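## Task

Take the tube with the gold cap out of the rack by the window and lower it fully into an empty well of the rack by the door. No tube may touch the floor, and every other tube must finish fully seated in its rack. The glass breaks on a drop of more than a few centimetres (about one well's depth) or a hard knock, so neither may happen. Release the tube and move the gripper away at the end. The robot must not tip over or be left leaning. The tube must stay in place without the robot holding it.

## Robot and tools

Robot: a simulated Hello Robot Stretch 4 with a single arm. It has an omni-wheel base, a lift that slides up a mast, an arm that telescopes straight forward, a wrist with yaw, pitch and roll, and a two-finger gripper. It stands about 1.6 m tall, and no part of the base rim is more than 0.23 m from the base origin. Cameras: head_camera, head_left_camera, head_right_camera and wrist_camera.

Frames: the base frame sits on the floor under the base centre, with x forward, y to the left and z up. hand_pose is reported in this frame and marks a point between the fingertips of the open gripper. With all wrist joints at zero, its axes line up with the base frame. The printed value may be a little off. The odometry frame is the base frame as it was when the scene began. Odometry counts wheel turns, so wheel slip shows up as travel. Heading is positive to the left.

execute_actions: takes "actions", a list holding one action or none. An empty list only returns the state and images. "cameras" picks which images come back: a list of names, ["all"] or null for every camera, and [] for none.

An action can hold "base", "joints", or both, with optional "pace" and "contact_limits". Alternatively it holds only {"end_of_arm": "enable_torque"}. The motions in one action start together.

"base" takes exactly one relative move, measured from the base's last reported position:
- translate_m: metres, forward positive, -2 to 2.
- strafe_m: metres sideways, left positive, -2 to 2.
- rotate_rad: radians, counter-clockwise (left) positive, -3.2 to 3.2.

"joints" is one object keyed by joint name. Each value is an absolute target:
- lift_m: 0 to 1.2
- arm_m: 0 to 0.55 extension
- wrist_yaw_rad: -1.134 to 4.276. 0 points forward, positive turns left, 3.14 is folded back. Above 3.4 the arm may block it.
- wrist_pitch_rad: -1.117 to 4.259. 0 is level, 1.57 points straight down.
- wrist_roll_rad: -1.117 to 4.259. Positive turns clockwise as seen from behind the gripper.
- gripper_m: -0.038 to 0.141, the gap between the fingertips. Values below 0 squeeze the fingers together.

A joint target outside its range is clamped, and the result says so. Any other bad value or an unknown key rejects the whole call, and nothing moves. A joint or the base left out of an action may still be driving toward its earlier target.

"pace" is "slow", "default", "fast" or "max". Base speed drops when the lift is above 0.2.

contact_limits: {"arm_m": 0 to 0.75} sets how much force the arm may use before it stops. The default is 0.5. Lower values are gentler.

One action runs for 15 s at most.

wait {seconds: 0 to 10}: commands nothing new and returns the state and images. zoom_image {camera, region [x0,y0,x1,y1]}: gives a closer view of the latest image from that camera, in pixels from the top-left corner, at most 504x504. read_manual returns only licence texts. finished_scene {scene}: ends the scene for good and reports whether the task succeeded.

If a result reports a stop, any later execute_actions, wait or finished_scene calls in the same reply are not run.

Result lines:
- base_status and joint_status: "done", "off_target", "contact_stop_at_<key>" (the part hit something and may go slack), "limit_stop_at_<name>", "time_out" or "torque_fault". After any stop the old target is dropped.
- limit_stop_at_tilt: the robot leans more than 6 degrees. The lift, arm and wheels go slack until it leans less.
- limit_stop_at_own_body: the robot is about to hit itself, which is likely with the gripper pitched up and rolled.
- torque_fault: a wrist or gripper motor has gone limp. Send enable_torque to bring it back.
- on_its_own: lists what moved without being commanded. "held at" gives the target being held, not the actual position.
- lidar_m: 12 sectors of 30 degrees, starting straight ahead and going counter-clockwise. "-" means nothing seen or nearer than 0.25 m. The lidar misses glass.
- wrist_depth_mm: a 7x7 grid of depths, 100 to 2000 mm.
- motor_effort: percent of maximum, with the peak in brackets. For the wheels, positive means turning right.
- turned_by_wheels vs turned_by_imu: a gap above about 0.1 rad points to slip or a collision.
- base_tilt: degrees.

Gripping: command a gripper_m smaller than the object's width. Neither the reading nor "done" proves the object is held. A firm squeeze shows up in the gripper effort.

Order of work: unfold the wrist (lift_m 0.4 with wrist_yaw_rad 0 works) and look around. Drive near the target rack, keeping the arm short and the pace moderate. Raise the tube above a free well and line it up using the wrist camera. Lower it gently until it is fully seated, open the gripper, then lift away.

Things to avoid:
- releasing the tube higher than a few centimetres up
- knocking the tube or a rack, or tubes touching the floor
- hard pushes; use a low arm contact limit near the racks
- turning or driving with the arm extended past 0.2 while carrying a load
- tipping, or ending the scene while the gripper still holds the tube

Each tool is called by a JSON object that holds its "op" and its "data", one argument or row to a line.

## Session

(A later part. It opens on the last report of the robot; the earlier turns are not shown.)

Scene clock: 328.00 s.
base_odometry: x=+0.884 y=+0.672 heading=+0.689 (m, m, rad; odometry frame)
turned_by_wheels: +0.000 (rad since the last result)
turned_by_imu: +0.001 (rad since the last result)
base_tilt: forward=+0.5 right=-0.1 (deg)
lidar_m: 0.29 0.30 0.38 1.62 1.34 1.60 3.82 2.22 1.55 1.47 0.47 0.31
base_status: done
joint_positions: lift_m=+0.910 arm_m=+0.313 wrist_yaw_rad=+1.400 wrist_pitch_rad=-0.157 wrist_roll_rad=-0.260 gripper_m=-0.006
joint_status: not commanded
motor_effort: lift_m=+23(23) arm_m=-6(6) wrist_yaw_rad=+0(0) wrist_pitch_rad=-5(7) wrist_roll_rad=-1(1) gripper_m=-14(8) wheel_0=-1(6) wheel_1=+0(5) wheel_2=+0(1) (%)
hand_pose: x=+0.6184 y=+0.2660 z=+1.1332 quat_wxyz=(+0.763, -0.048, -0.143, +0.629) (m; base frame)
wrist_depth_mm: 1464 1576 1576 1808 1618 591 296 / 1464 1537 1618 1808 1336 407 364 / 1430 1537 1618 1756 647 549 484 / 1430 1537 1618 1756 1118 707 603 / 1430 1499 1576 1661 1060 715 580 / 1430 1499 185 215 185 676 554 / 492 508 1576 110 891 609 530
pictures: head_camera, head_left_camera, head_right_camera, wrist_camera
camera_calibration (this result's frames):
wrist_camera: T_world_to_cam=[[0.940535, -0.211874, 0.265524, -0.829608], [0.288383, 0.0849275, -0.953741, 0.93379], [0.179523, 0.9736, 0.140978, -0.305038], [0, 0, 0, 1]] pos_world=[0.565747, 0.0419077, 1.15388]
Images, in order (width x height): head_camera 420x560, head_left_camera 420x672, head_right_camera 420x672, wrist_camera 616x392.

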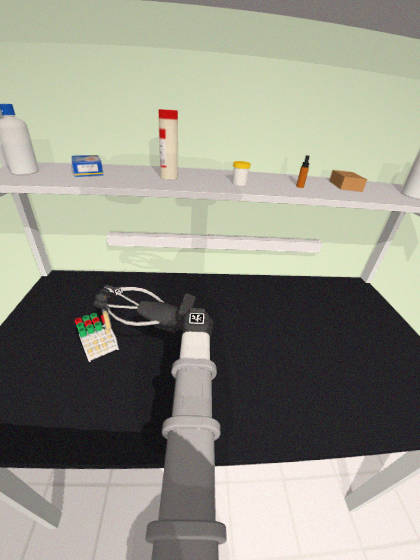

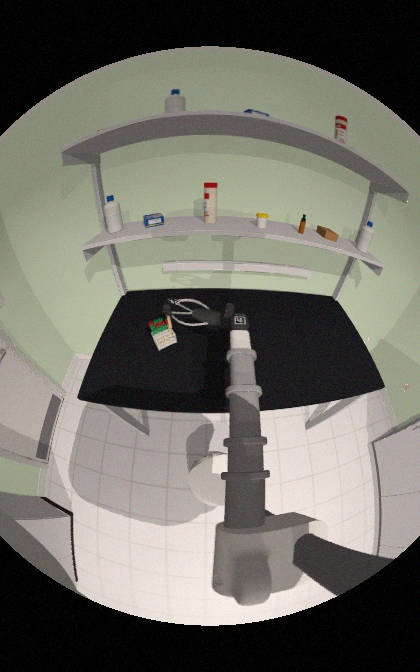

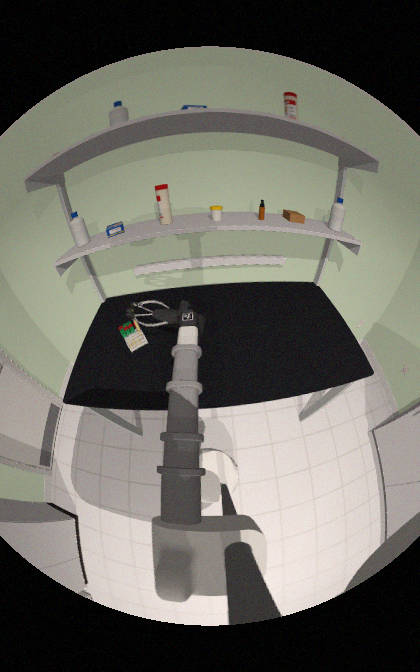

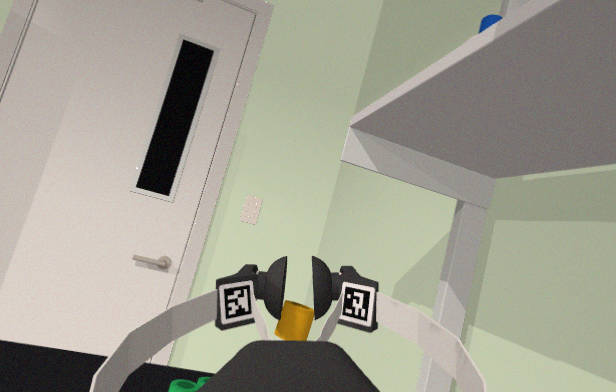

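{"op": "execute_actions", "data": {
  "actions": [
    {"base":{"strafe_m":0.003},"joints":{"lift_m":0.897},"pace":"slow"}
  ],
  "cameras": ["head_camera","head_right_camera","wrist_camera"]
}}

{"op": "zoom_image", "data": {
  "camera": "head_camera",
  "region": [80,295,130,345]
}}

{"op": "zoom_image", "data": {
  "camera": "head_right_camera",
  "region": [115,310,155,350]
}}

Scene clock: 347.23 s.
base_odometry: x=+0.882 y=+0.674 heading=+0.689 (m, m, rad; odometry frame)
turned_by_wheels: +0.000 (rad since the last result)
turned_by_imu: +0.001 (rad since the last result)
base_tilt: forward=+0.5 right=-0.1 (deg)
lidar_m: 0.28 0.29 0.42 1.63 1.32 1.60 3.64 2.24 1.55 1.46 0.46 0.31
base_status: done
joint_positions: lift_m=+0.897 arm_m=+0.313 wrist_yaw_rad=+1.400 wrist_pitch_rad=-0.157 wrist_roll_rad=-0.260 gripper_m=-0.006
joint_status: all done
motor_effort: lift_m=+17(22) arm_m=-6(6) wrist_yaw_rad=+0(0) wrist_pitch_rad=-7(8) wrist_roll_rad=-1(1) gripper_m=-11(9) wheel_0=-1(5) wheel_1=+1(4) wheel_2=+0(2) (%)
hand_pose: x=+0.6184 y=+0.2660 z=+1.1207 quat_wxyz=(+0.763, -0.048, -0.143, +0.629) (m; base frame)
wrist_depth_mm: 1464 1576 1618 1756 1537 366 314 / 1499 1576 1661 1808 559 427 387 / 1464 1537 1618 1708 654 580 512 / 1397 1537 1618 1708 1138 715 609 / 1430 1499 1618 1661 1042 707 580 / 1397 1499 185 215 185 683 554 / 462 473 585 110 904 609 530
pictures: head_camera, head_right_camera, wrist_camera
camera_calibration (this result's frames):
wrist_camera: T_world_to_cam=[[0.940533, -0.211889, 0.265521, -0.826278], [0.288393, 0.0849823, -0.953733, 0.921837], [0.179521, 0.973592, 0.141036, -0.303334], [0, 0, 0, 1]] pos_world=[0.565745, 0.0419039, 1.14136]
Images, in order (width x height): head_camera 420x560, head_right_camera 420x672, wrist_camera 616x392.

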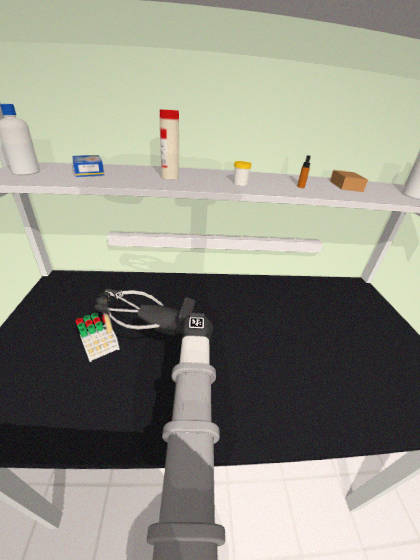

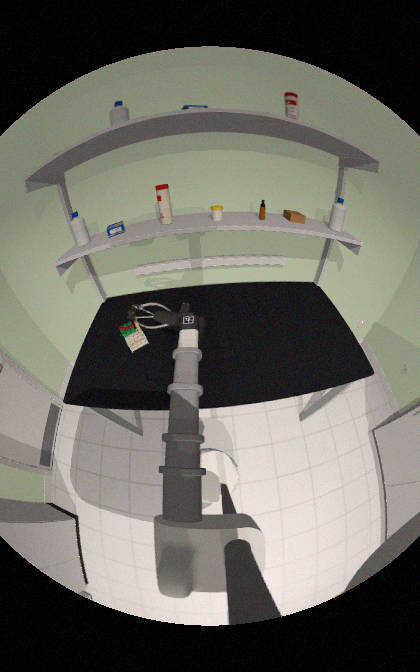

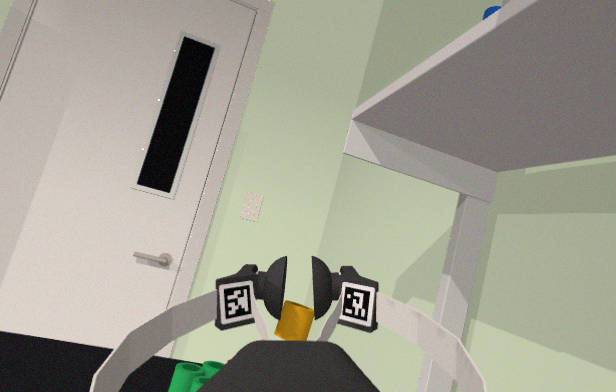

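Region (80, 295, 130, 345) of head_camera's 420x560 image, scaled by 10.080, with more detail than that image has.

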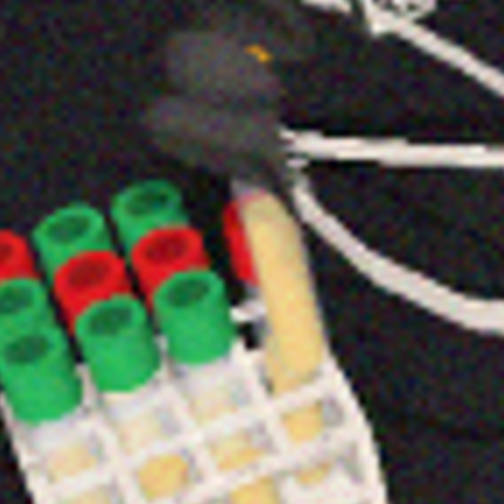

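Region (115, 310, 155, 350) of head_right_camera's 420x672 image, scaled by 12.600, with more detail than that image has.

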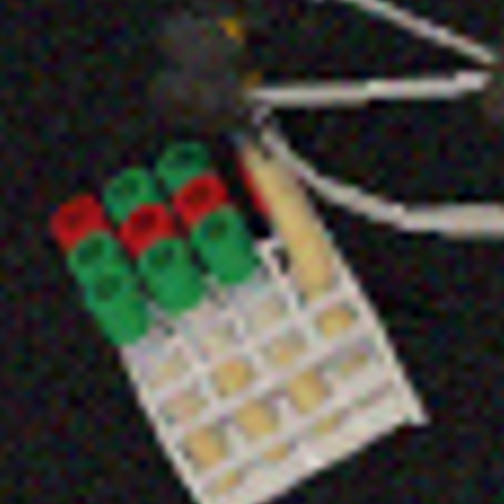

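{"op": "execute_actions", "data": {
  "actions": [
    {"base":{"strafe_m":0.003},"joints":{"lift_m":0.887},"pace":"slow"}
  ],
  "cameras": ["head_camera","head_right_camera","wrist_camera"]
}}

{"op": "zoom_image", "data": {
  "camera": "head_camera",
  "region": [80,305,130,355]
}}

{"op": "zoom_image", "data": {
  "camera": "head_right_camera",
  "region": [115,310,155,350]
}}

Scene clock: 357.40 s.
base_odometry: x=+0.880 y=+0.676 heading=+0.689 (m, m, rad; odometry frame)
turned_by_wheels: +0.000 (rad since the last result)
turned_by_imu: +0.001 (rad since the last result)
base_tilt: forward=+0.5 right=-0.1 (deg)
lidar_m: 0.28 0.30 0.40 1.61 1.33 1.59 3.61 2.25 1.54 1.47 0.45 0.31
base_status: done
joint_positions: lift_m=+0.887 arm_m=+0.313 wrist_yaw_rad=+1.400 wrist_pitch_rad=-0.157 wrist_roll_rad=-0.260 gripper_m=-0.006
joint_status: all done
motor_effort: lift_m=+17(19) arm_m=-6(6) wrist_yaw_rad=+0(0) wrist_pitch_rad=-8(6) wrist_roll_rad=-1(1) gripper_m=-9(11) wheel_0=-2(4) wheel_1=+2(2) wheel_2=+0(0) (%)
hand_pose: x=+0.6184 y=+0.2660 z=+1.1107 quat_wxyz=(+0.763, -0.048, -0.143, +0.629) (m; base frame)
wrist_depth_mm: 1499 1576 1661 1756 1576 370 327 / 1464 1537 1576 1708 564 445 404 / 1430 1537 1576 1808 654 609 530 / 1430 1537 1576 1708 1138 715 603 / 1430 1499 1576 1661 1042 707 574 / 1397 1499 185 216 185 676 554 / 442 462 251 110 891 603 535
pictures: head_camera, head_right_camera, wrist_camera
camera_calibration (this result's frames):
wrist_camera: T_world_to_cam=[[0.94053, -0.211907, 0.265517, -0.823613], [0.288404, 0.0850484, -0.953724, 0.91229], [0.179519, 0.973582, 0.141105, -0.301996], [0, 0, 0, 1]] pos_world=[0.565738, 0.0418994, 1.13137]
Images, in order (width x height): head_camera 420x560, head_right_camera 420x672, wrist_camera 616x392.

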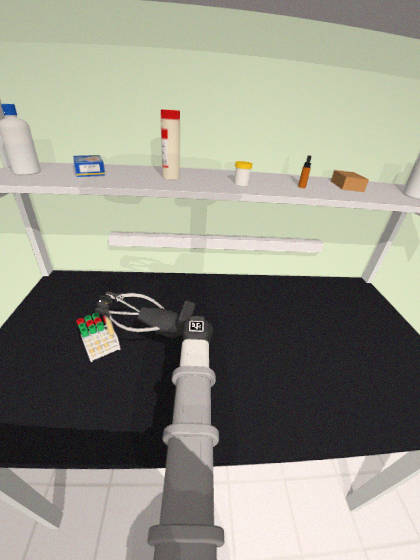

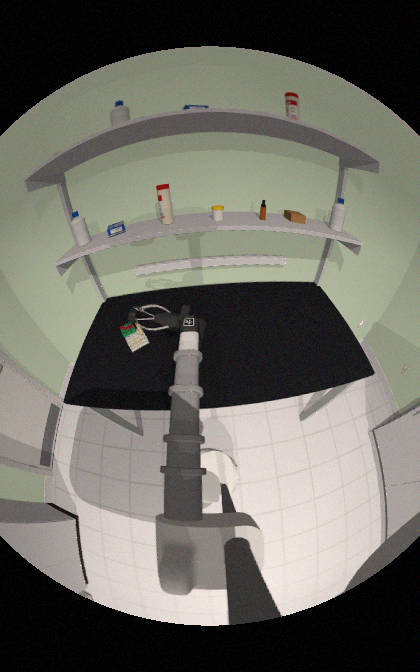

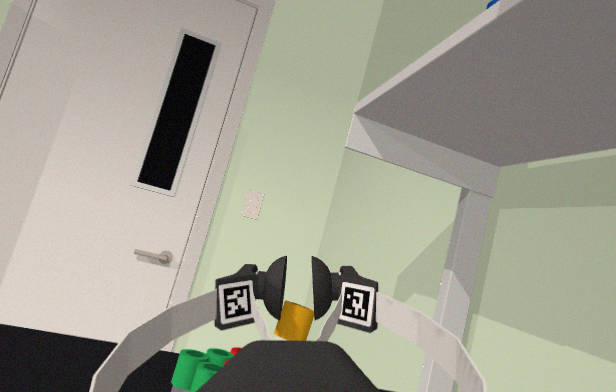

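Region (80, 305, 130, 355) of head_camera's 420x560 image, scaled by 10.080, with more detail than that image has.

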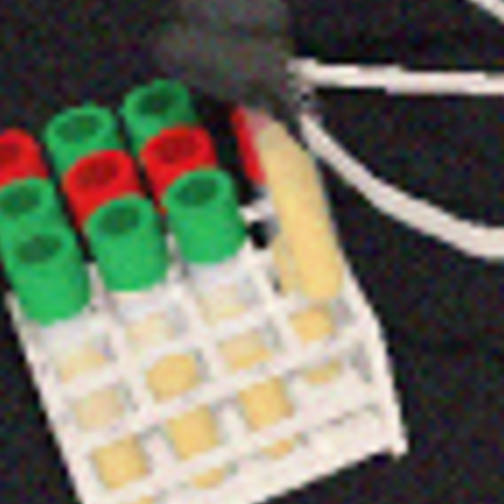

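Region (115, 310, 155, 350) of head_right_camera's 420x672 image, scaled by 12.600, with more detail than that image has.

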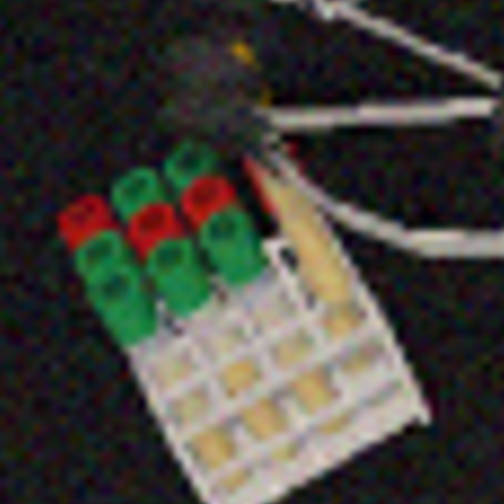

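{"op": "zoom_image", "data": {
  "camera": "wrist_camera",
  "region": [150,290,350,392]
}}

{"op": "execute_actions", "data": {
  "actions": [
    {"joints":{"lift_m":0.9},"pace":"slow"}
  ],
  "cameras": ["head_camera","head_left_camera"]
}}

{"op": "zoom_image", "data": {
  "camera": "head_camera",
  "region": [80,305,130,355]
}}

{"op": "zoom_image", "data": {
  "camera": "head_left_camera",
  "region": [145,305,185,345]
}}

Region (150, 290, 350, 392) of wrist_camera's 616x392 image, scaled by 2.520; it fills the top 257 rows of this view, and the rest is white.

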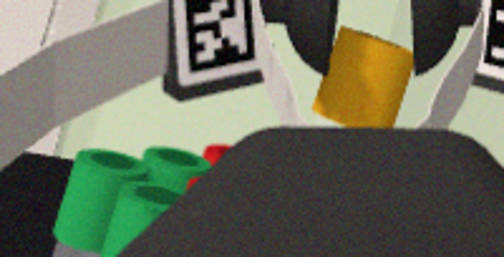

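Scene clock: 368.70 s.
base_odometry: x=+0.880 y=+0.676 heading=+0.689 (m, m, rad; odometry frame)
turned_by_wheels: +0.000 (rad since the last result)
turned_by_imu: +0.001 (rad since the last result)
base_tilt: forward=+0.5 right=-0.1 (deg)
lidar_m: 0.29 0.30 0.41 1.62 1.33 1.60 3.63 2.24 1.57 1.47 0.44 0.32
base_status: not commanded
joint_positions: lift_m=+0.900 arm_m=+0.313 wrist_yaw_rad=+1.400 wrist_pitch_rad=-0.157 wrist_roll_rad=-0.260 gripper_m=-0.006
joint_status: all done
motor_effort: lift_m=+23(25) arm_m=-6(6) wrist_yaw_rad=+0(0) wrist_pitch_rad=-6(7) wrist_roll_rad=-1(1) gripper_m=-12(12) wheel_0=-2(2) wheel_1=+2(2) wheel_2=+0(0) (%)
hand_pose: x=+0.6184 y=+0.2660 z=+1.1232 quat_wxyz=(+0.763, -0.048, -0.143, +0.629) (m; base frame)
wrist_depth_mm: 1430 1576 1661 1708 1618 364 312 / 1430 1537 1576 1708 574 421 384 / 1430 1499 1618 1708 647 574 508 / 1430 1499 1618 1661 1160 699 603 / 1430 1499 1618 1661 1060 707 574 / 1430 1499 185 215 185 683 554 / 469 477 1576 110 891 609 530
pictures: head_camera, head_left_camera
Images, in order (width x height): head_camera 420x560, head_left_camera 420x672.

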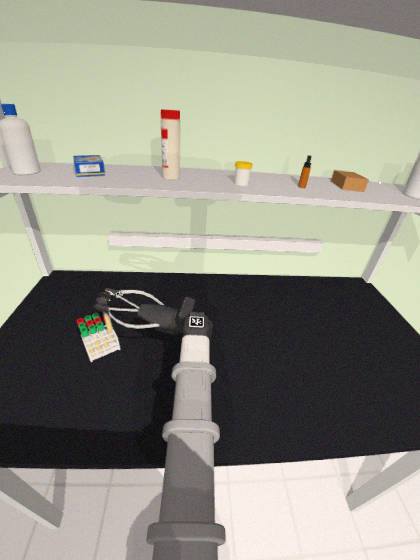

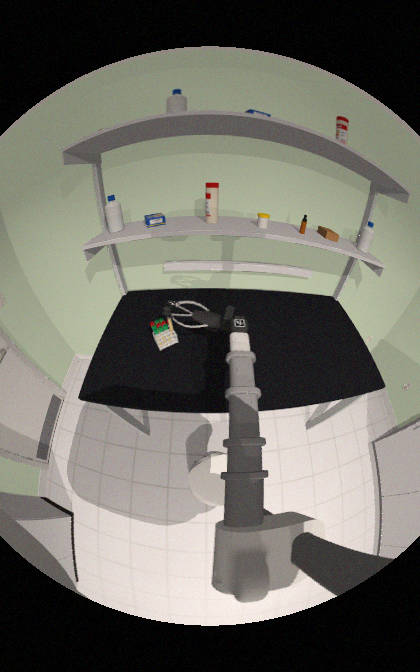

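Region (80, 305, 130, 355) of head_camera's 420x560 image, scaled by 10.080, with more detail than that image has.

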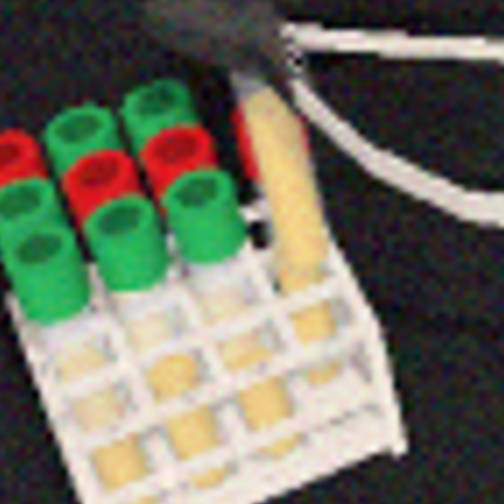

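Region (145, 305, 185, 345) of head_left_camera's 420x672 image, scaled by 12.600, with more detail than that image has.

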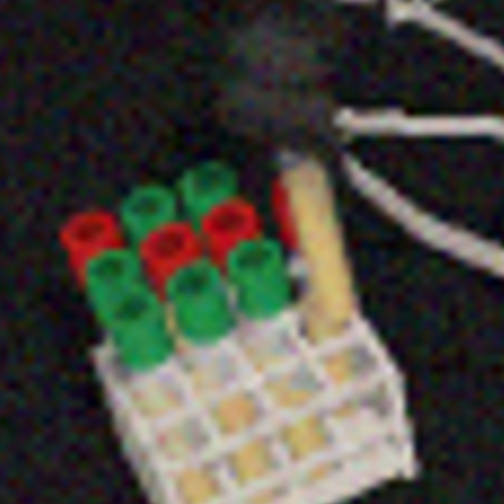

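{"op": "execute_actions", "data": {
  "actions": [
    {"joints":{"lift_m":0.906,"arm_m":0.307},"pace":"slow"}
  ],
  "cameras": []
}}

{"op": "execute_actions", "data": {
  "actions": [
    {"joints":{"lift_m":0.89},"pace":"slow"}
  ],
  "cameras": ["head_camera","wrist_camera"]
}}

{"op": "zoom_image", "data": {
  "camera": "head_camera",
  "region": [80,305,130,355]
}}

{"op": "zoom_image", "data": {
  "camera": "wrist_camera",
  "region": [150,290,350,392]
}}

Scene clock: 402.00 s.
base_odometry: x=+0.880 y=+0.676 heading=+0.689 (m, m, rad; odometry frame)
turned_by_wheels: +0.000 (rad since the last result)
turned_by_imu: +0.001 (rad since the last result)
base_tilt: forward=+0.6 right=-0.1 (deg)
lidar_m: 0.29 0.30 0.41 1.61 1.34 1.61 3.62 2.22 1.58 1.47 0.45 0.32
base_status: not commanded
joint_positions: lift_m=+0.906 arm_m=+0.308 wrist_yaw_rad=+1.400 wrist_pitch_rad=-0.157 wrist_roll_rad=-0.260 gripper_m=-0.006
joint_status: all done
motor_effort: lift_m=+23(23) arm_m=-6(6) wrist_yaw_rad=+0(0) wrist_pitch_rad=-6(8) wrist_roll_rad=-1(1) gripper_m=-11(10) wheel_0=-2(2) wheel_1=+2(2) wheel_2=+0(0) (%)
hand_pose: x=+0.6134 y=+0.2660 z=+1.1292 quat_wxyz=(+0.763, -0.048, -0.143, +0.629) (m; base frame)
wrist_depth_mm: 1499 1499 1618 1756 1576 759 301 / 1464 1576 1618 1756 1336 413 373 / 1464 1576 1618 1756 640 564 492 / 1430 1499 1661 1661 1138 699 609 / 1430 1499 1618 1661 1060 699 585 / 1397 1464 185 216 185 691 554 / 484 504 1576 110 904 615 539
pictures: none
No camera images: the call's "cameras" was empty. Leave "cameras" out to get every camera's image.

Scene clock: 402.87 s.
base_odometry: x=+0.880 y=+0.676 heading=+0.689 (m, m, rad; odometry frame)
turned_by_wheels: +0.000 (rad since the last result)
turned_by_imu: +0.000 (rad since the last result)
base_tilt: forward=+0.6 right=-0.1 (deg)
lidar_m: 0.28 0.30 0.41 1.63 1.35 1.59 3.61 2.21 1.56 1.47 0.44 0.31
base_status: not commanded
joint_positions: lift_m=+0.890 arm_m=+0.308 wrist_yaw_rad=+1.400 wrist_pitch_rad=-0.157 wrist_roll_rad=-0.260 gripper_m=-0.006
joint_status: all done
motor_effort: lift_m=+18(23) arm_m=-6(6) wrist_yaw_rad=+0(0) wrist_pitch_rad=-8(7) wrist_roll_rad=-1(2) gripper_m=-14(12) wheel_0=-2(2) wheel_1=+2(2) wheel_2=+0(0) (%)
hand_pose: x=+0.6134 y=+0.2660 z=+1.1137 quat_wxyz=(+0.763, -0.048, -0.143, +0.629) (m; base frame)
wrist_depth_mm: 1464 1576 1661 1756 1576 377 325 / 1430 1499 1618 1808 574 439 399 / 1464 1537 1618 1708 654 609 530 / 1430 1499 1618 1708 1160 715 609 / 1397 1499 1576 1661 1042 699 585 / 1397 1464 185 213 184 676 559 / 452 462 554 110 904 615 535
pictures: head_camera, wrist_camera
camera_calibration (this result's frames):
wrist_camera: T_world_to_cam=[[0.940529, -0.211908, 0.265517, -0.819709], [0.288404, 0.0850482, -0.953724, 0.916572], [0.17952, 0.973582, 0.141105, -0.30152], [0, 0, 0, 1]] pos_world=[0.560747, 0.0418994, 1.13435]
Images, in order (width x height): head_camera 420x560, wrist_camera 616x392.

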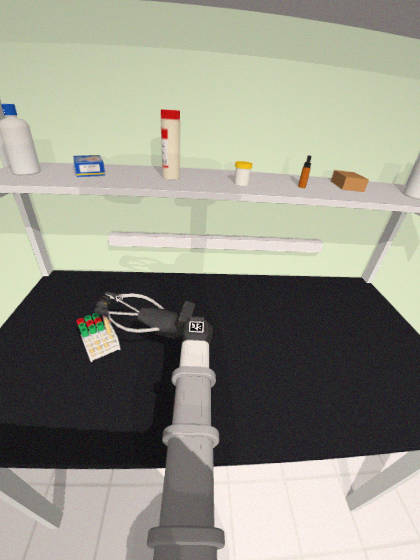

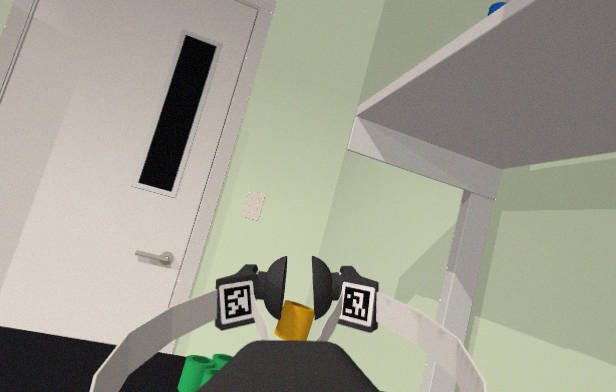

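Region (80, 305, 130, 355) of head_camera's 420x560 image, scaled by 10.080, with more detail than that image has.

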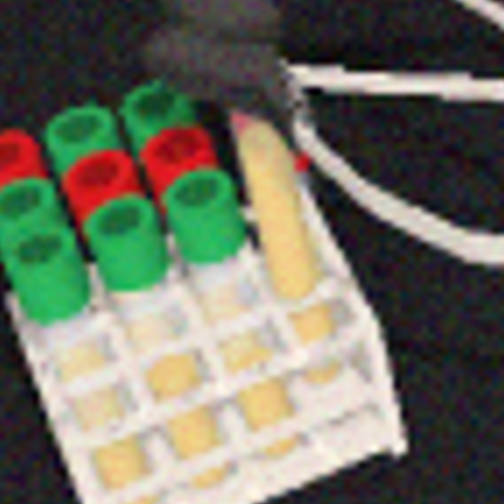

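Region (150, 290, 350, 392) of wrist_camera's 616x392 image, scaled by 2.520; it fills the top 257 rows of this view, and the rest is white.

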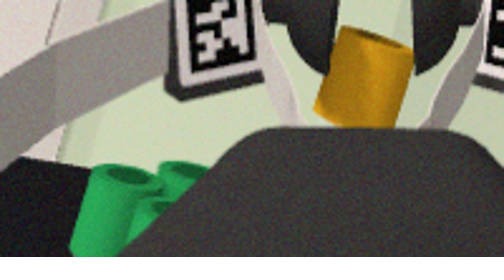

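{"op": "execute_actions", "data": {
  "actions": [
    {"joints":{"lift_m":0.881},"pace":"slow"}
  ],
  "cameras": ["head_camera"]
}}

{"op": "zoom_image", "data": {
  "camera": "head_camera",
  "region": [80,305,130,355]
}}

Scene clock: 408.53 s.
base_odometry: x=+0.880 y=+0.676 heading=+0.689 (m, m, rad; odometry frame)
turned_by_wheels: +0.000 (rad since the last result)
turned_by_imu: +0.001 (rad since the last result)
base_tilt: forward=+0.6 right=+0.0 (deg)
lidar_m: 0.29 0.31 0.41 1.61 1.35 1.60 3.63 2.23 1.56 1.48 0.45 0.32
base_status: not commanded
joint_positions: lift_m=+0.881 arm_m=+0.308 wrist_yaw_rad=+1.400 wrist_pitch_rad=-0.157 wrist_roll_rad=-0.260 gripper_m=-0.006
joint_status: all done
motor_effort: lift_m=+18(16) arm_m=-6(6) wrist_yaw_rad=+0(0) wrist_pitch_rad=-7(7) wrist_roll_rad=+0(1) gripper_m=-11(10) wheel_0=-2(2) wheel_1=+2(2) wheel_2=+0(0) (%)
hand_pose: x=+0.6134 y=+0.2660 z=+1.1047 quat_wxyz=(+0.763, -0.048, -0.143, +0.629) (m; base frame)
wrist_depth_mm: 1464 1537 1661 1808 1661 382 336 / 1464 1576 1618 1756 585 459 415 / 1430 1537 1576 1708 661 627 554 / 1464 1499 1661 1661 1160 707 615 / 1430 1499 1576 1708 1042 699 585 / 1430 1464 185 215 185 691 559 / 433 449 264 110 891 609 535
pictures: head_camera
Images, in order (width x height): head_camera 420x560.

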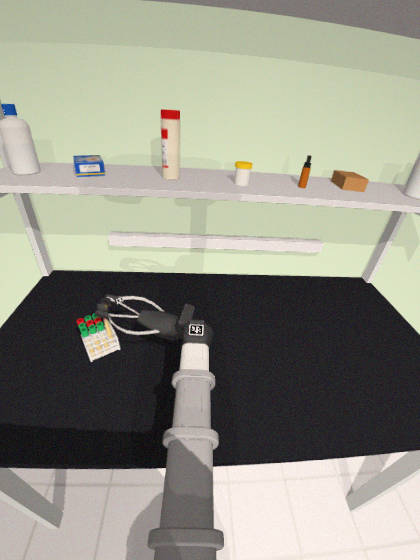

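Region (80, 305, 130, 355) of head_camera's 420x560 image, scaled by 10.080, with more detail than that image has.

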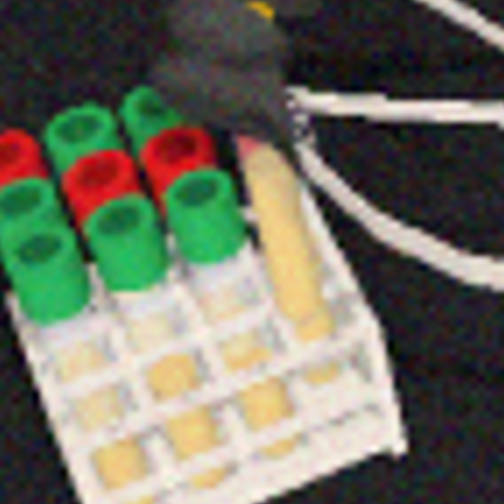

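{"op": "execute_actions", "data": {
  "actions": [
    {"joints":{"lift_m":0.872},"pace":"slow"}
  ],
  "cameras": ["head_camera","wrist_camera"]
}}

{"op": "zoom_image", "data": {
  "camera": "head_camera",
  "region": [80,305,130,355]
}}

Scene clock: 413.97 s.
base_odometry: x=+0.880 y=+0.676 heading=+0.689 (m, m, rad; odometry frame)
turned_by_wheels: +0.000 (rad since the last result)
turned_by_imu: +0.001 (rad since the last result)
base_tilt: forward=+0.5 right=-0.1 (deg)
lidar_m: 0.29 0.30 0.40 1.62 1.32 1.61 3.62 2.24 1.54 1.47 0.45 0.31
base_status: not commanded
joint_positions: lift_m=+0.873 arm_m=+0.308 wrist_yaw_rad=+1.400 wrist_pitch_rad=-0.167 wrist_roll_rad=-0.260 gripper_m=-0.006
joint_status: all done
motor_effort: lift_m=+14(17) arm_m=-6(6) wrist_yaw_rad=+2(2) wrist_pitch_rad=+19(22) wrist_roll_rad=+0(1) gripper_m=-14(12) wheel_0=-2(2) wheel_1=+2(2) wheel_2=+0(0) (%)
hand_pose: x=+0.6135 y=+0.2654 z=+1.0987 quat_wxyz=(+0.763, -0.045, -0.146, +0.628) (m; base frame)
wrist_depth_mm: 1464 1537 1618 1756 1661 382 334 / 1464 1537 1661 1808 585 455 415 / 1464 1537 1618 1808 661 615 544 / 1430 1499 1618 1708 1160 715 609 / 1430 1537 1618 1708 1060 699 580 / 1397 1464 184 213 185 691 559 / 433 290 255 110 904 609 535
pictures: head_camera, wrist_camera
camera_calibration (this result's frames):
wrist_camera: T_world_to_cam=[[0.939894, -0.215058, 0.265233, -0.814404], [0.290209, 0.0937814, -0.952357, 0.897381], [0.179938, 0.972088, 0.150556, -0.309155], [0, 0, 0, 1]] pos_world=[0.560654, 0.0412243, 1.11718]
Images, in order (width x height): head_camera 420x560, wrist_camera 616x392.

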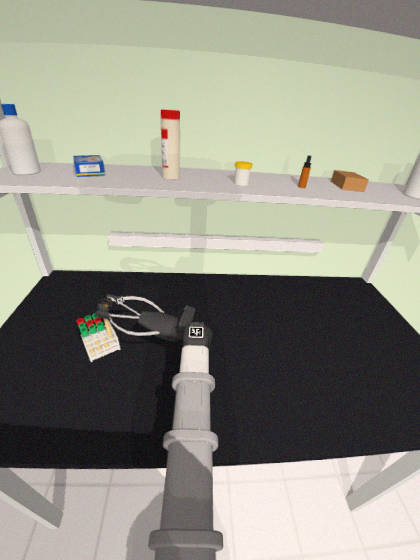

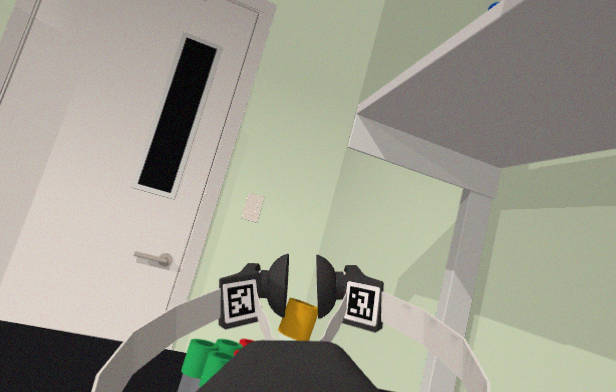

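Region (80, 305, 130, 355) of head_camera's 420x560 image, scaled by 10.080, with more detail than that image has.

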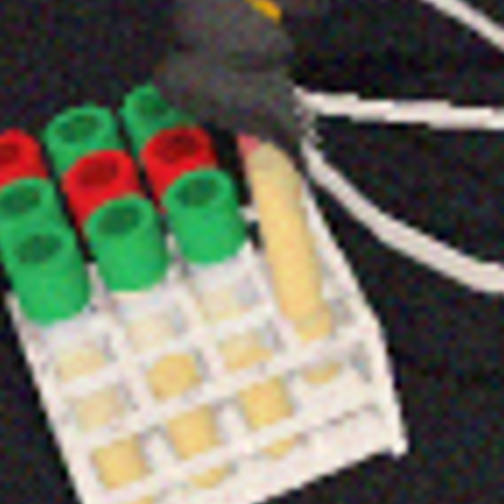

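{"op": "execute_actions", "data": {
  "actions": [
    {"joints":{"lift_m":0.887},"pace":"slow"}
  ],
  "cameras": []
}}

{"op": "execute_actions", "data": {
  "actions": [
    {"base":{"strafe_m":-0.004},"pace":"slow"}
  ],
  "cameras": ["head_camera"]
}}

{"op": "zoom_image", "data": {
  "camera": "head_camera",
  "region": [80,305,130,355]
}}

{"op": "execute_actions", "data": {
  "actions": [
    {"joints":{"lift_m":0.876},"pace":"slow"}
  ],
  "cameras": ["head_camera","wrist_camera"]
}}

{"op": "zoom_image", "data": {
  "camera": "head_camera",
  "region": [80,305,130,355]
}}

Scene clock: 431.07 s.
base_odometry: x=+0.880 y=+0.676 heading=+0.689 (m, m, rad; odometry frame)
turned_by_wheels: +0.000 (rad since the last result)
turned_by_imu: +0.001 (rad since the last result)
base_tilt: forward=+0.6 right=-0.1 (deg)
lidar_m: 0.29 0.30 0.39 1.62 1.34 1.61 3.63 2.23 1.55 1.46 0.42 0.32
base_status: not commanded
joint_positions: lift_m=+0.887 arm_m=+0.308 wrist_yaw_rad=+1.400 wrist_pitch_rad=-0.158 wrist_roll_rad=-0.260 gripper_m=-0.006
joint_status: all done
motor_effort: lift_m=+23(24) arm_m=-6(6) wrist_yaw_rad=+2(2) wrist_pitch_rad=-5(22) wrist_roll_rad=-1(1) gripper_m=-11(12) wheel_0=-2(2) wheel_1=+2(2) wheel_2=+0(0) (%)
hand_pose: x=+0.6136 y=+0.2658 z=+1.1104 quat_wxyz=(+0.763, -0.048, -0.143, +0.629) (m; base frame)
wrist_depth_mm: 1464 1537 1618 1756 1576 377 329 / 1430 1537 1618 1756 580 445 407 / 1430 1537 1576 1756 668 609 535 / 1430 1537 1618 1708 1138 707 615 / 1430 1537 1618 1618 1042 699 585 / 1397 1464 185 214 185 683 559 / 442 459 255 110 891 609 539
pictures: none
No camera images: the call's "cameras" was empty. Leave "cameras" out to get every camera's image.

Scene clock: 431.73 s.
base_odometry: x=+0.883 y=+0.673 heading=+0.689 (m, m, rad; odometry frame)
turned_by_wheels: +0.000 (rad since the last result)
turned_by_imu: +0.000 (rad since the last result)
base_tilt: forward=+0.5 right=-0.1 (deg)
lidar_m: 0.28 0.30 0.38 1.62 1.34 1.61 3.82 2.23 1.55 1.47 0.45 0.31
base_status: done
joint_positions: lift_m=+0.887 arm_m=+0.308 wrist_yaw_rad=+1.400 wrist_pitch_rad=-0.158 wrist_roll_rad=-0.260 gripper_m=-0.006
joint_status: not commanded
motor_effort: lift_m=+23(23) arm_m=-6(6) wrist_yaw_rad=+2(2) wrist_pitch_rad=-7(5) wrist_roll_rad=-1(1) gripper_m=-12(12) wheel_0=+3(3) wheel_1=-1(5) wheel_2=+0(0) (%)
hand_pose: x=+0.6136 y=+0.2658 z=+1.1104 quat_wxyz=(+0.763, -0.048, -0.143, +0.629) (m; base frame)
wrist_depth_mm: 1464 1537 1618 1756 1576 379 327 / 1464 1537 1661 1756 569 445 404 / 1464 1576 1618 1756 661 609 535 / 1430 1499 1618 1708 1182 715 609 / 1430 1499 1618 1661 1042 707 585 / 1464 1499 185 214 185 691 559 / 442 459 262 110 878 615 539
pictures: head_camera
Images, in order (width x height): head_camera 420x560.

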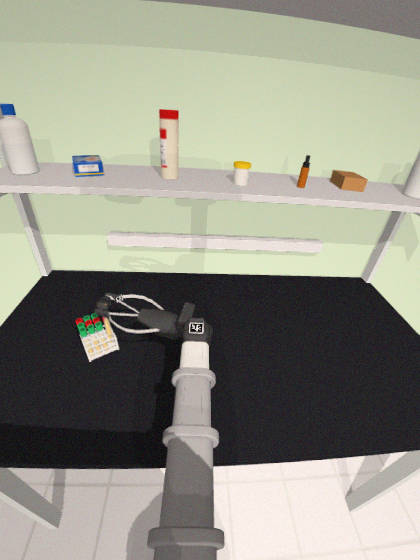

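Region (80, 305, 130, 355) of head_camera's 420x560 image, scaled by 10.080, with more detail than that image has.

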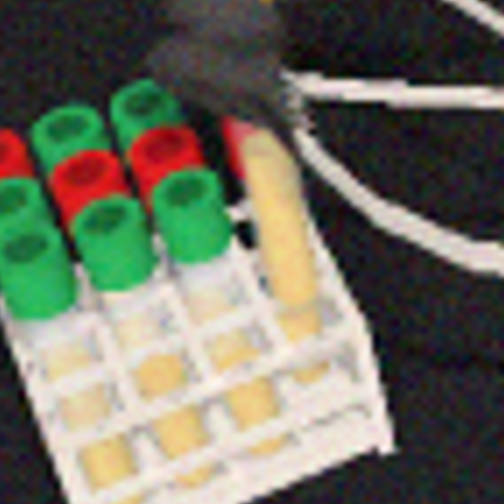

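Scene clock: 432.50 s.
base_odometry: x=+0.883 y=+0.673 heading=+0.689 (m, m, rad; odometry frame)
turned_by_wheels: +0.000 (rad since the last result)
turned_by_imu: +0.000 (rad since the last result)
base_tilt: forward=+0.6 right=-0.1 (deg)
lidar_m: 0.29 0.30 0.41 1.62 1.34 1.60 3.85 2.22 1.57 1.47 0.46 0.31
base_status: not commanded
joint_positions: lift_m=+0.876 arm_m=+0.308 wrist_yaw_rad=+1.400 wrist_pitch_rad=-0.158 wrist_roll_rad=-0.260 gripper_m=-0.006
joint_status: all done
motor_effort: lift_m=+17(24) arm_m=-6(6) wrist_yaw_rad=+2(3) wrist_pitch_rad=-6(7) wrist_roll_rad=-1(0) gripper_m=-12(14) wheel_0=+2(3) wheel_1=-1(1) wheel_2=+0(0) (%)
hand_pose: x=+0.6136 y=+0.2659 z=+1.0998 quat_wxyz=(+0.763, -0.048, -0.143, +0.629) (m; base frame)
wrist_depth_mm: 1464 1576 1618 1808 1661 389 342 / 1464 1537 1618 1756 574 469 424 / 1430 1537 1618 1756 668 640 559 / 1397 1537 1618 1661 1160 715 609 / 1430 1499 1618 1708 1042 707 580 / 1430 1537 185 214 184 691 554 / 421 436 252 110 878 615 539
pictures: head_camera, wrist_camera
camera_calibration (this result's frames):
wrist_camera: T_world_to_cam=[[0.940308, -0.212663, 0.265699, -0.816072], [0.288729, 0.0852033, -0.953612, 0.902941], [0.18016, 0.973404, 0.141519, -0.300289], [0, 0, 0, 1]] pos_world=[0.560753, 0.0418205, 1.12038]
Images, in order (width x height): head_camera 420x560, wrist_camera 616x392.

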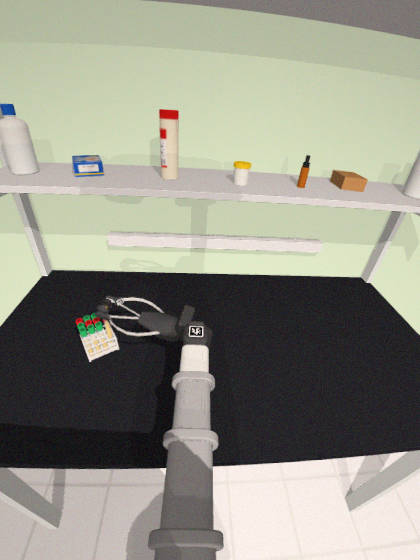

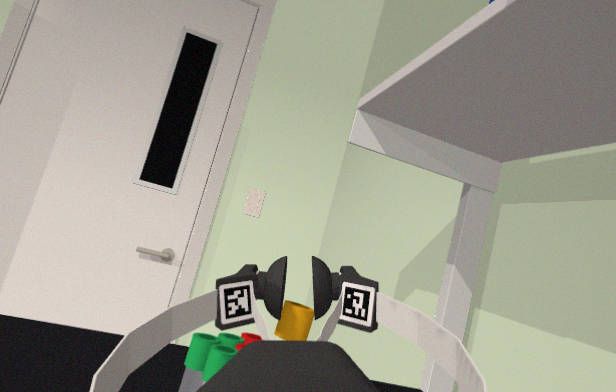

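Region (80, 305, 130, 355) of head_camera's 420x560 image, scaled by 10.080, with more detail than that image has.

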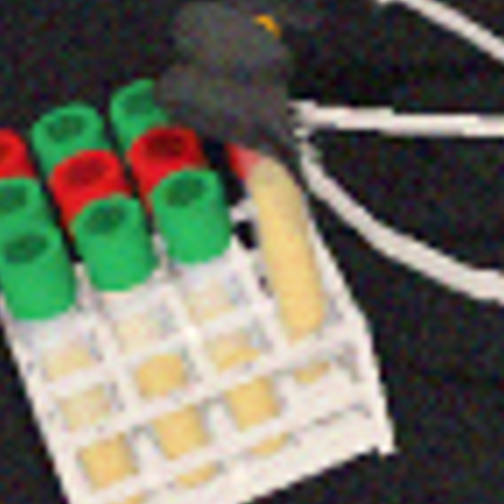

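Entering. Continue.

{"op": "execute_actions", "data": {
  "actions": [
    {"joints":{"lift_m":0.866},"pace":"slow"}
  ],
  "cameras": ["head_camera","wrist_camera"]
}}

{"op": "zoom_image", "data": {
  "camera": "head_camera",
  "region": [80,305,130,355]
}}

Scene clock: 438.40 s.
base_odometry: x=+0.883 y=+0.673 heading=+0.689 (m, m, rad; odometry frame)
turned_by_wheels: +0.000 (rad since the last result)
turned_by_imu: +0.001 (rad since the last result)
base_tilt: forward=+0.5 right=-0.1 (deg)
lidar_m: 0.29 0.28 0.41 1.61 1.33 1.60 3.81 2.24 1.56 1.46 0.45 0.31
base_status: not commanded
joint_positions: lift_m=+0.866 arm_m=+0.308 wrist_yaw_rad=+1.400 wrist_pitch_rad=-0.158 wrist_roll_rad=-0.260 gripper_m=-0.006
joint_status: all done
motor_effort: lift_m=+17(17) arm_m=-6(6) wrist_yaw_rad=+2(2) wrist_pitch_rad=-6(7) wrist_roll_rad=+0(1) gripper_m=-13(14) wheel_0=+2(2) wheel_1=-1(1) wheel_2=+0(0) (%)
hand_pose: x=+0.6136 y=+0.2659 z=+1.0898 quat_wxyz=(+0.763, -0.048, -0.143, +0.629) (m; base frame)
wrist_depth_mm: 1499 1537 1618 1756 1618 402 353 / 1430 1499 1618 1756 603 480 442 / 1430 1499 1618 1756 668 661 580 / 1430 1537 1576 1708 1160 715 615 / 1397 1499 1618 1756 1042 715 580 / 1397 1464 186 215 185 691 554 / 399 413 253 110 866 609 535
pictures: head_camera, wrist_camera
camera_calibration (this result's frames):
wrist_camera: T_world_to_cam=[[0.940308, -0.212662, 0.265699, -0.813415], [0.288728, 0.0851985, -0.953613, 0.893407], [0.18016, 0.973404, 0.141514, -0.298868], [0, 0, 0, 1]] pos_world=[0.560753, 0.0418209, 1.11038]
Images, in order (width x height): head_camera 420x560, wrist_camera 616x392.

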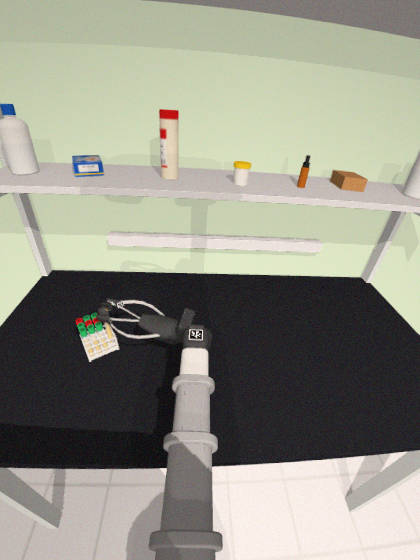

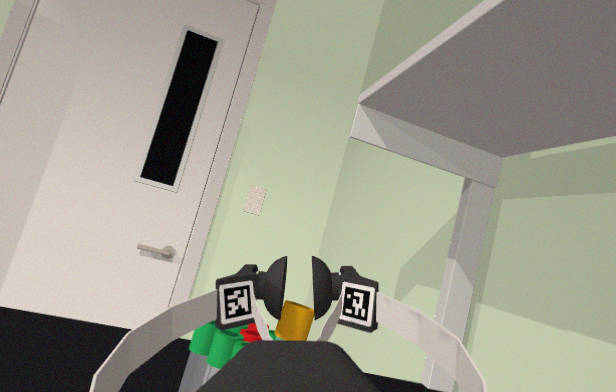

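Region (80, 305, 130, 355) of head_camera's 420x560 image, scaled by 10.080, with more detail than that image has.

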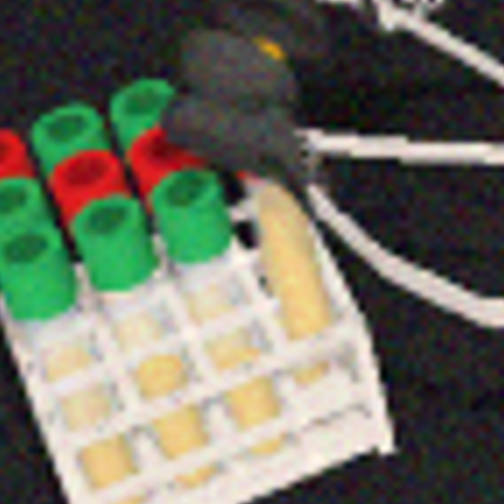

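Behind the front bar now.

{"op": "execute_actions", "data": {
  "actions": [
    {"joints":{"lift_m":0.853},"pace":"slow"}
  ],
  "cameras": ["head_camera","wrist_camera"]
}}

{"op": "zoom_image", "data": {
  "camera": "head_camera",
  "region": [80,305,130,355]
}}

Scene clock: 442.27 s.
base_odometry: x=+0.883 y=+0.673 heading=+0.689 (m, m, rad; odometry frame)
turned_by_wheels: +0.000 (rad since the last result)
turned_by_imu: +0.001 (rad since the last result)
base_tilt: forward=+0.5 right=-0.1 (deg)
lidar_m: 0.29 0.31 0.40 1.62 1.35 1.59 3.83 2.21 1.57 1.46 0.46 0.31
base_status: not commanded
joint_positions: lift_m=+0.853 arm_m=+0.308 wrist_yaw_rad=+1.400 wrist_pitch_rad=-0.158 wrist_roll_rad=-0.260 gripper_m=-0.006
joint_status: all done
motor_effort: lift_m=+17(18) arm_m=-6(6) wrist_yaw_rad=+2(2) wrist_pitch_rad=-5(5) wrist_roll_rad=+0(1) gripper_m=-15(13) wheel_0=+2(3) wheel_1=-1(1) wheel_2=+0(0) (%)
hand_pose: x=+0.6136 y=+0.2658 z=+1.0769 quat_wxyz=(+0.763, -0.048, -0.143, +0.629) (m; base frame)
wrist_depth_mm: 1464 1576 1618 1708 1661 410 373 / 1430 1537 1618 1708 615 512 466 / 1464 1499 1576 1756 683 699 597 / 1464 1576 1618 1661 1182 723 609 / 1430 1499 1661 1661 1060 707 585 / 517 1464 185 214 185 691 559 / 373 384 445 110 820 615 539
pictures: head_camera, wrist_camera
camera_calibration (this result's frames):
wrist_camera: T_world_to_cam=[[0.9403, -0.21271, 0.26569, -0.809954], [0.288757, 0.0853705, -0.953589, 0.880999], [0.180155, 0.973379, 0.141695, -0.297217], [0, 0, 0, 1]] pos_world=[0.56075, 0.041809, 1.09742]
Images, in order (width x height): head_camera 420x560, wrist_camera 616x392.

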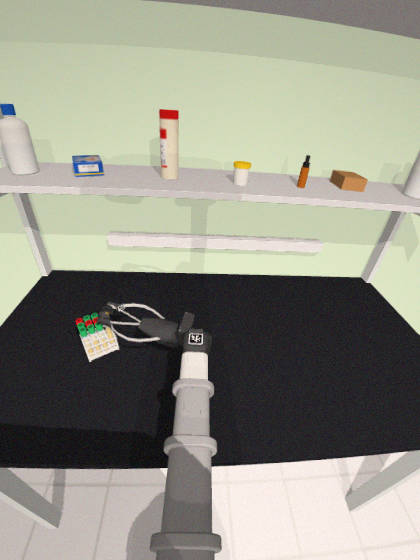

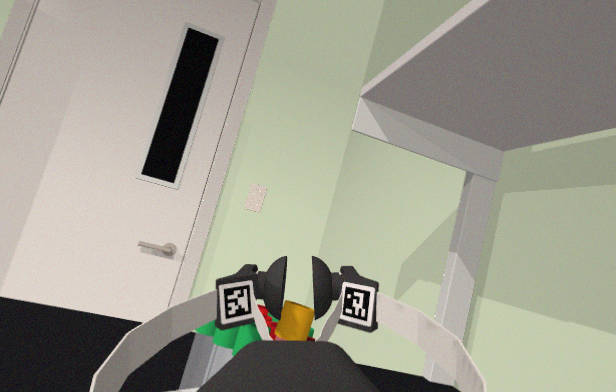

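Region (80, 305, 130, 355) of head_camera's 420x560 image, scaled by 10.080, with more detail than that image has.

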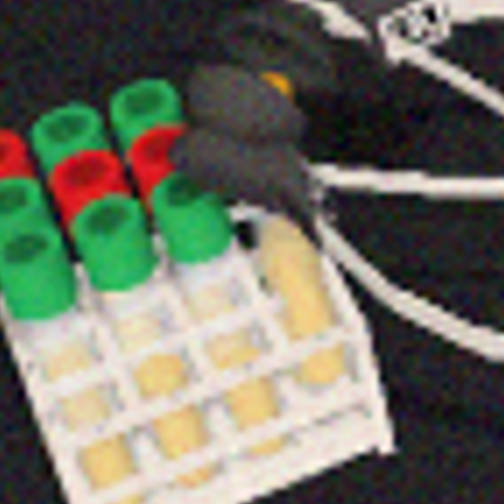

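{"op": "execute_actions", "data": {
  "actions": [
    {"joints":{"lift_m":0.844},"pace":"slow"}
  ],
  "cameras": ["head_camera","wrist_camera"]
}}

{"op": "zoom_image", "data": {
  "camera": "head_camera",
  "region": [80,305,130,355]
}}

Scene clock: 447.13 s.
base_odometry: x=+0.883 y=+0.673 heading=+0.689 (m, m, rad; odometry frame)
turned_by_wheels: +0.000 (rad since the last result)
turned_by_imu: +0.001 (rad since the last result)
base_tilt: forward=+0.5 right=-0.1 (deg)
lidar_m: 0.28 0.29 0.40 1.62 1.33 1.60 3.83 2.23 1.55 1.48 0.45 0.31
base_status: not commanded
joint_positions: lift_m=+0.845 arm_m=+0.308 wrist_yaw_rad=+1.401 wrist_pitch_rad=-0.168 wrist_roll_rad=-0.260 gripper_m=-0.006
joint_status: all done
motor_effort: lift_m=+13(17) arm_m=-6(6) wrist_yaw_rad=-1(1) wrist_pitch_rad=+23(20) wrist_roll_rad=+0(1) gripper_m=-17(11) wheel_0=+2(2) wheel_1=-1(1) wheel_2=+0(0) (%)
hand_pose: x=+0.6132 y=+0.2655 z=+1.0709 quat_wxyz=(+0.763, -0.045, -0.147, +0.628) (m; base frame)
wrist_depth_mm: 1464 1576 1661 1756 1661 415 373 / 1464 1576 1661 1756 615 508 459 / 1430 1537 1618 1756 683 683 603 / 1430 1537 1661 1756 1160 723 615 / 1464 1537 1576 1661 1042 699 585 / 530 1464 185 216 185 683 559 / 370 384 459 110 842 609 539
pictures: head_camera, wrist_camera
camera_calibration (this result's frames):
wrist_camera: T_world_to_cam=[[0.94006, -0.214377, 0.265199, -0.806974], [0.290237, 0.094705, -0.952257, 0.870634], [0.179026, 0.972149, 0.151249, -0.305204], [0, 0, 0, 1]] pos_world=[0.560553, 0.0412535, 1.08924]
Images, in order (width x height): head_camera 420x560, wrist_camera 616x392.

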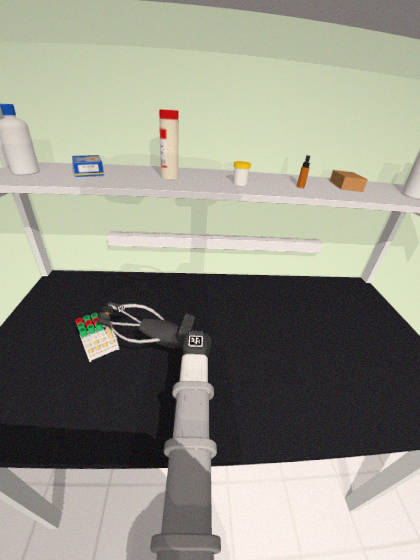

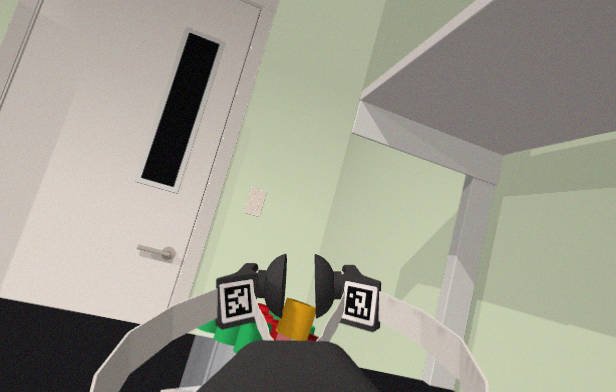

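Region (80, 305, 130, 355) of head_camera's 420x560 image, scaled by 10.080, with more detail than that image has.

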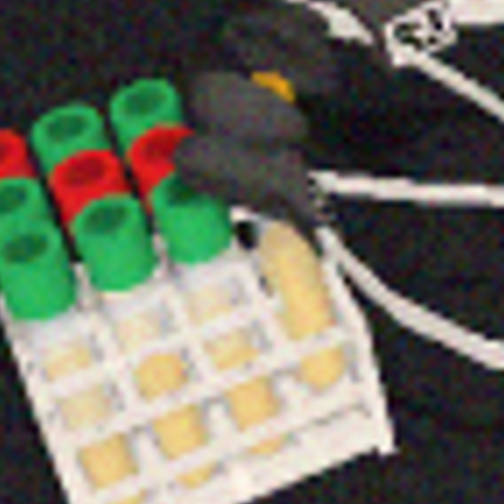

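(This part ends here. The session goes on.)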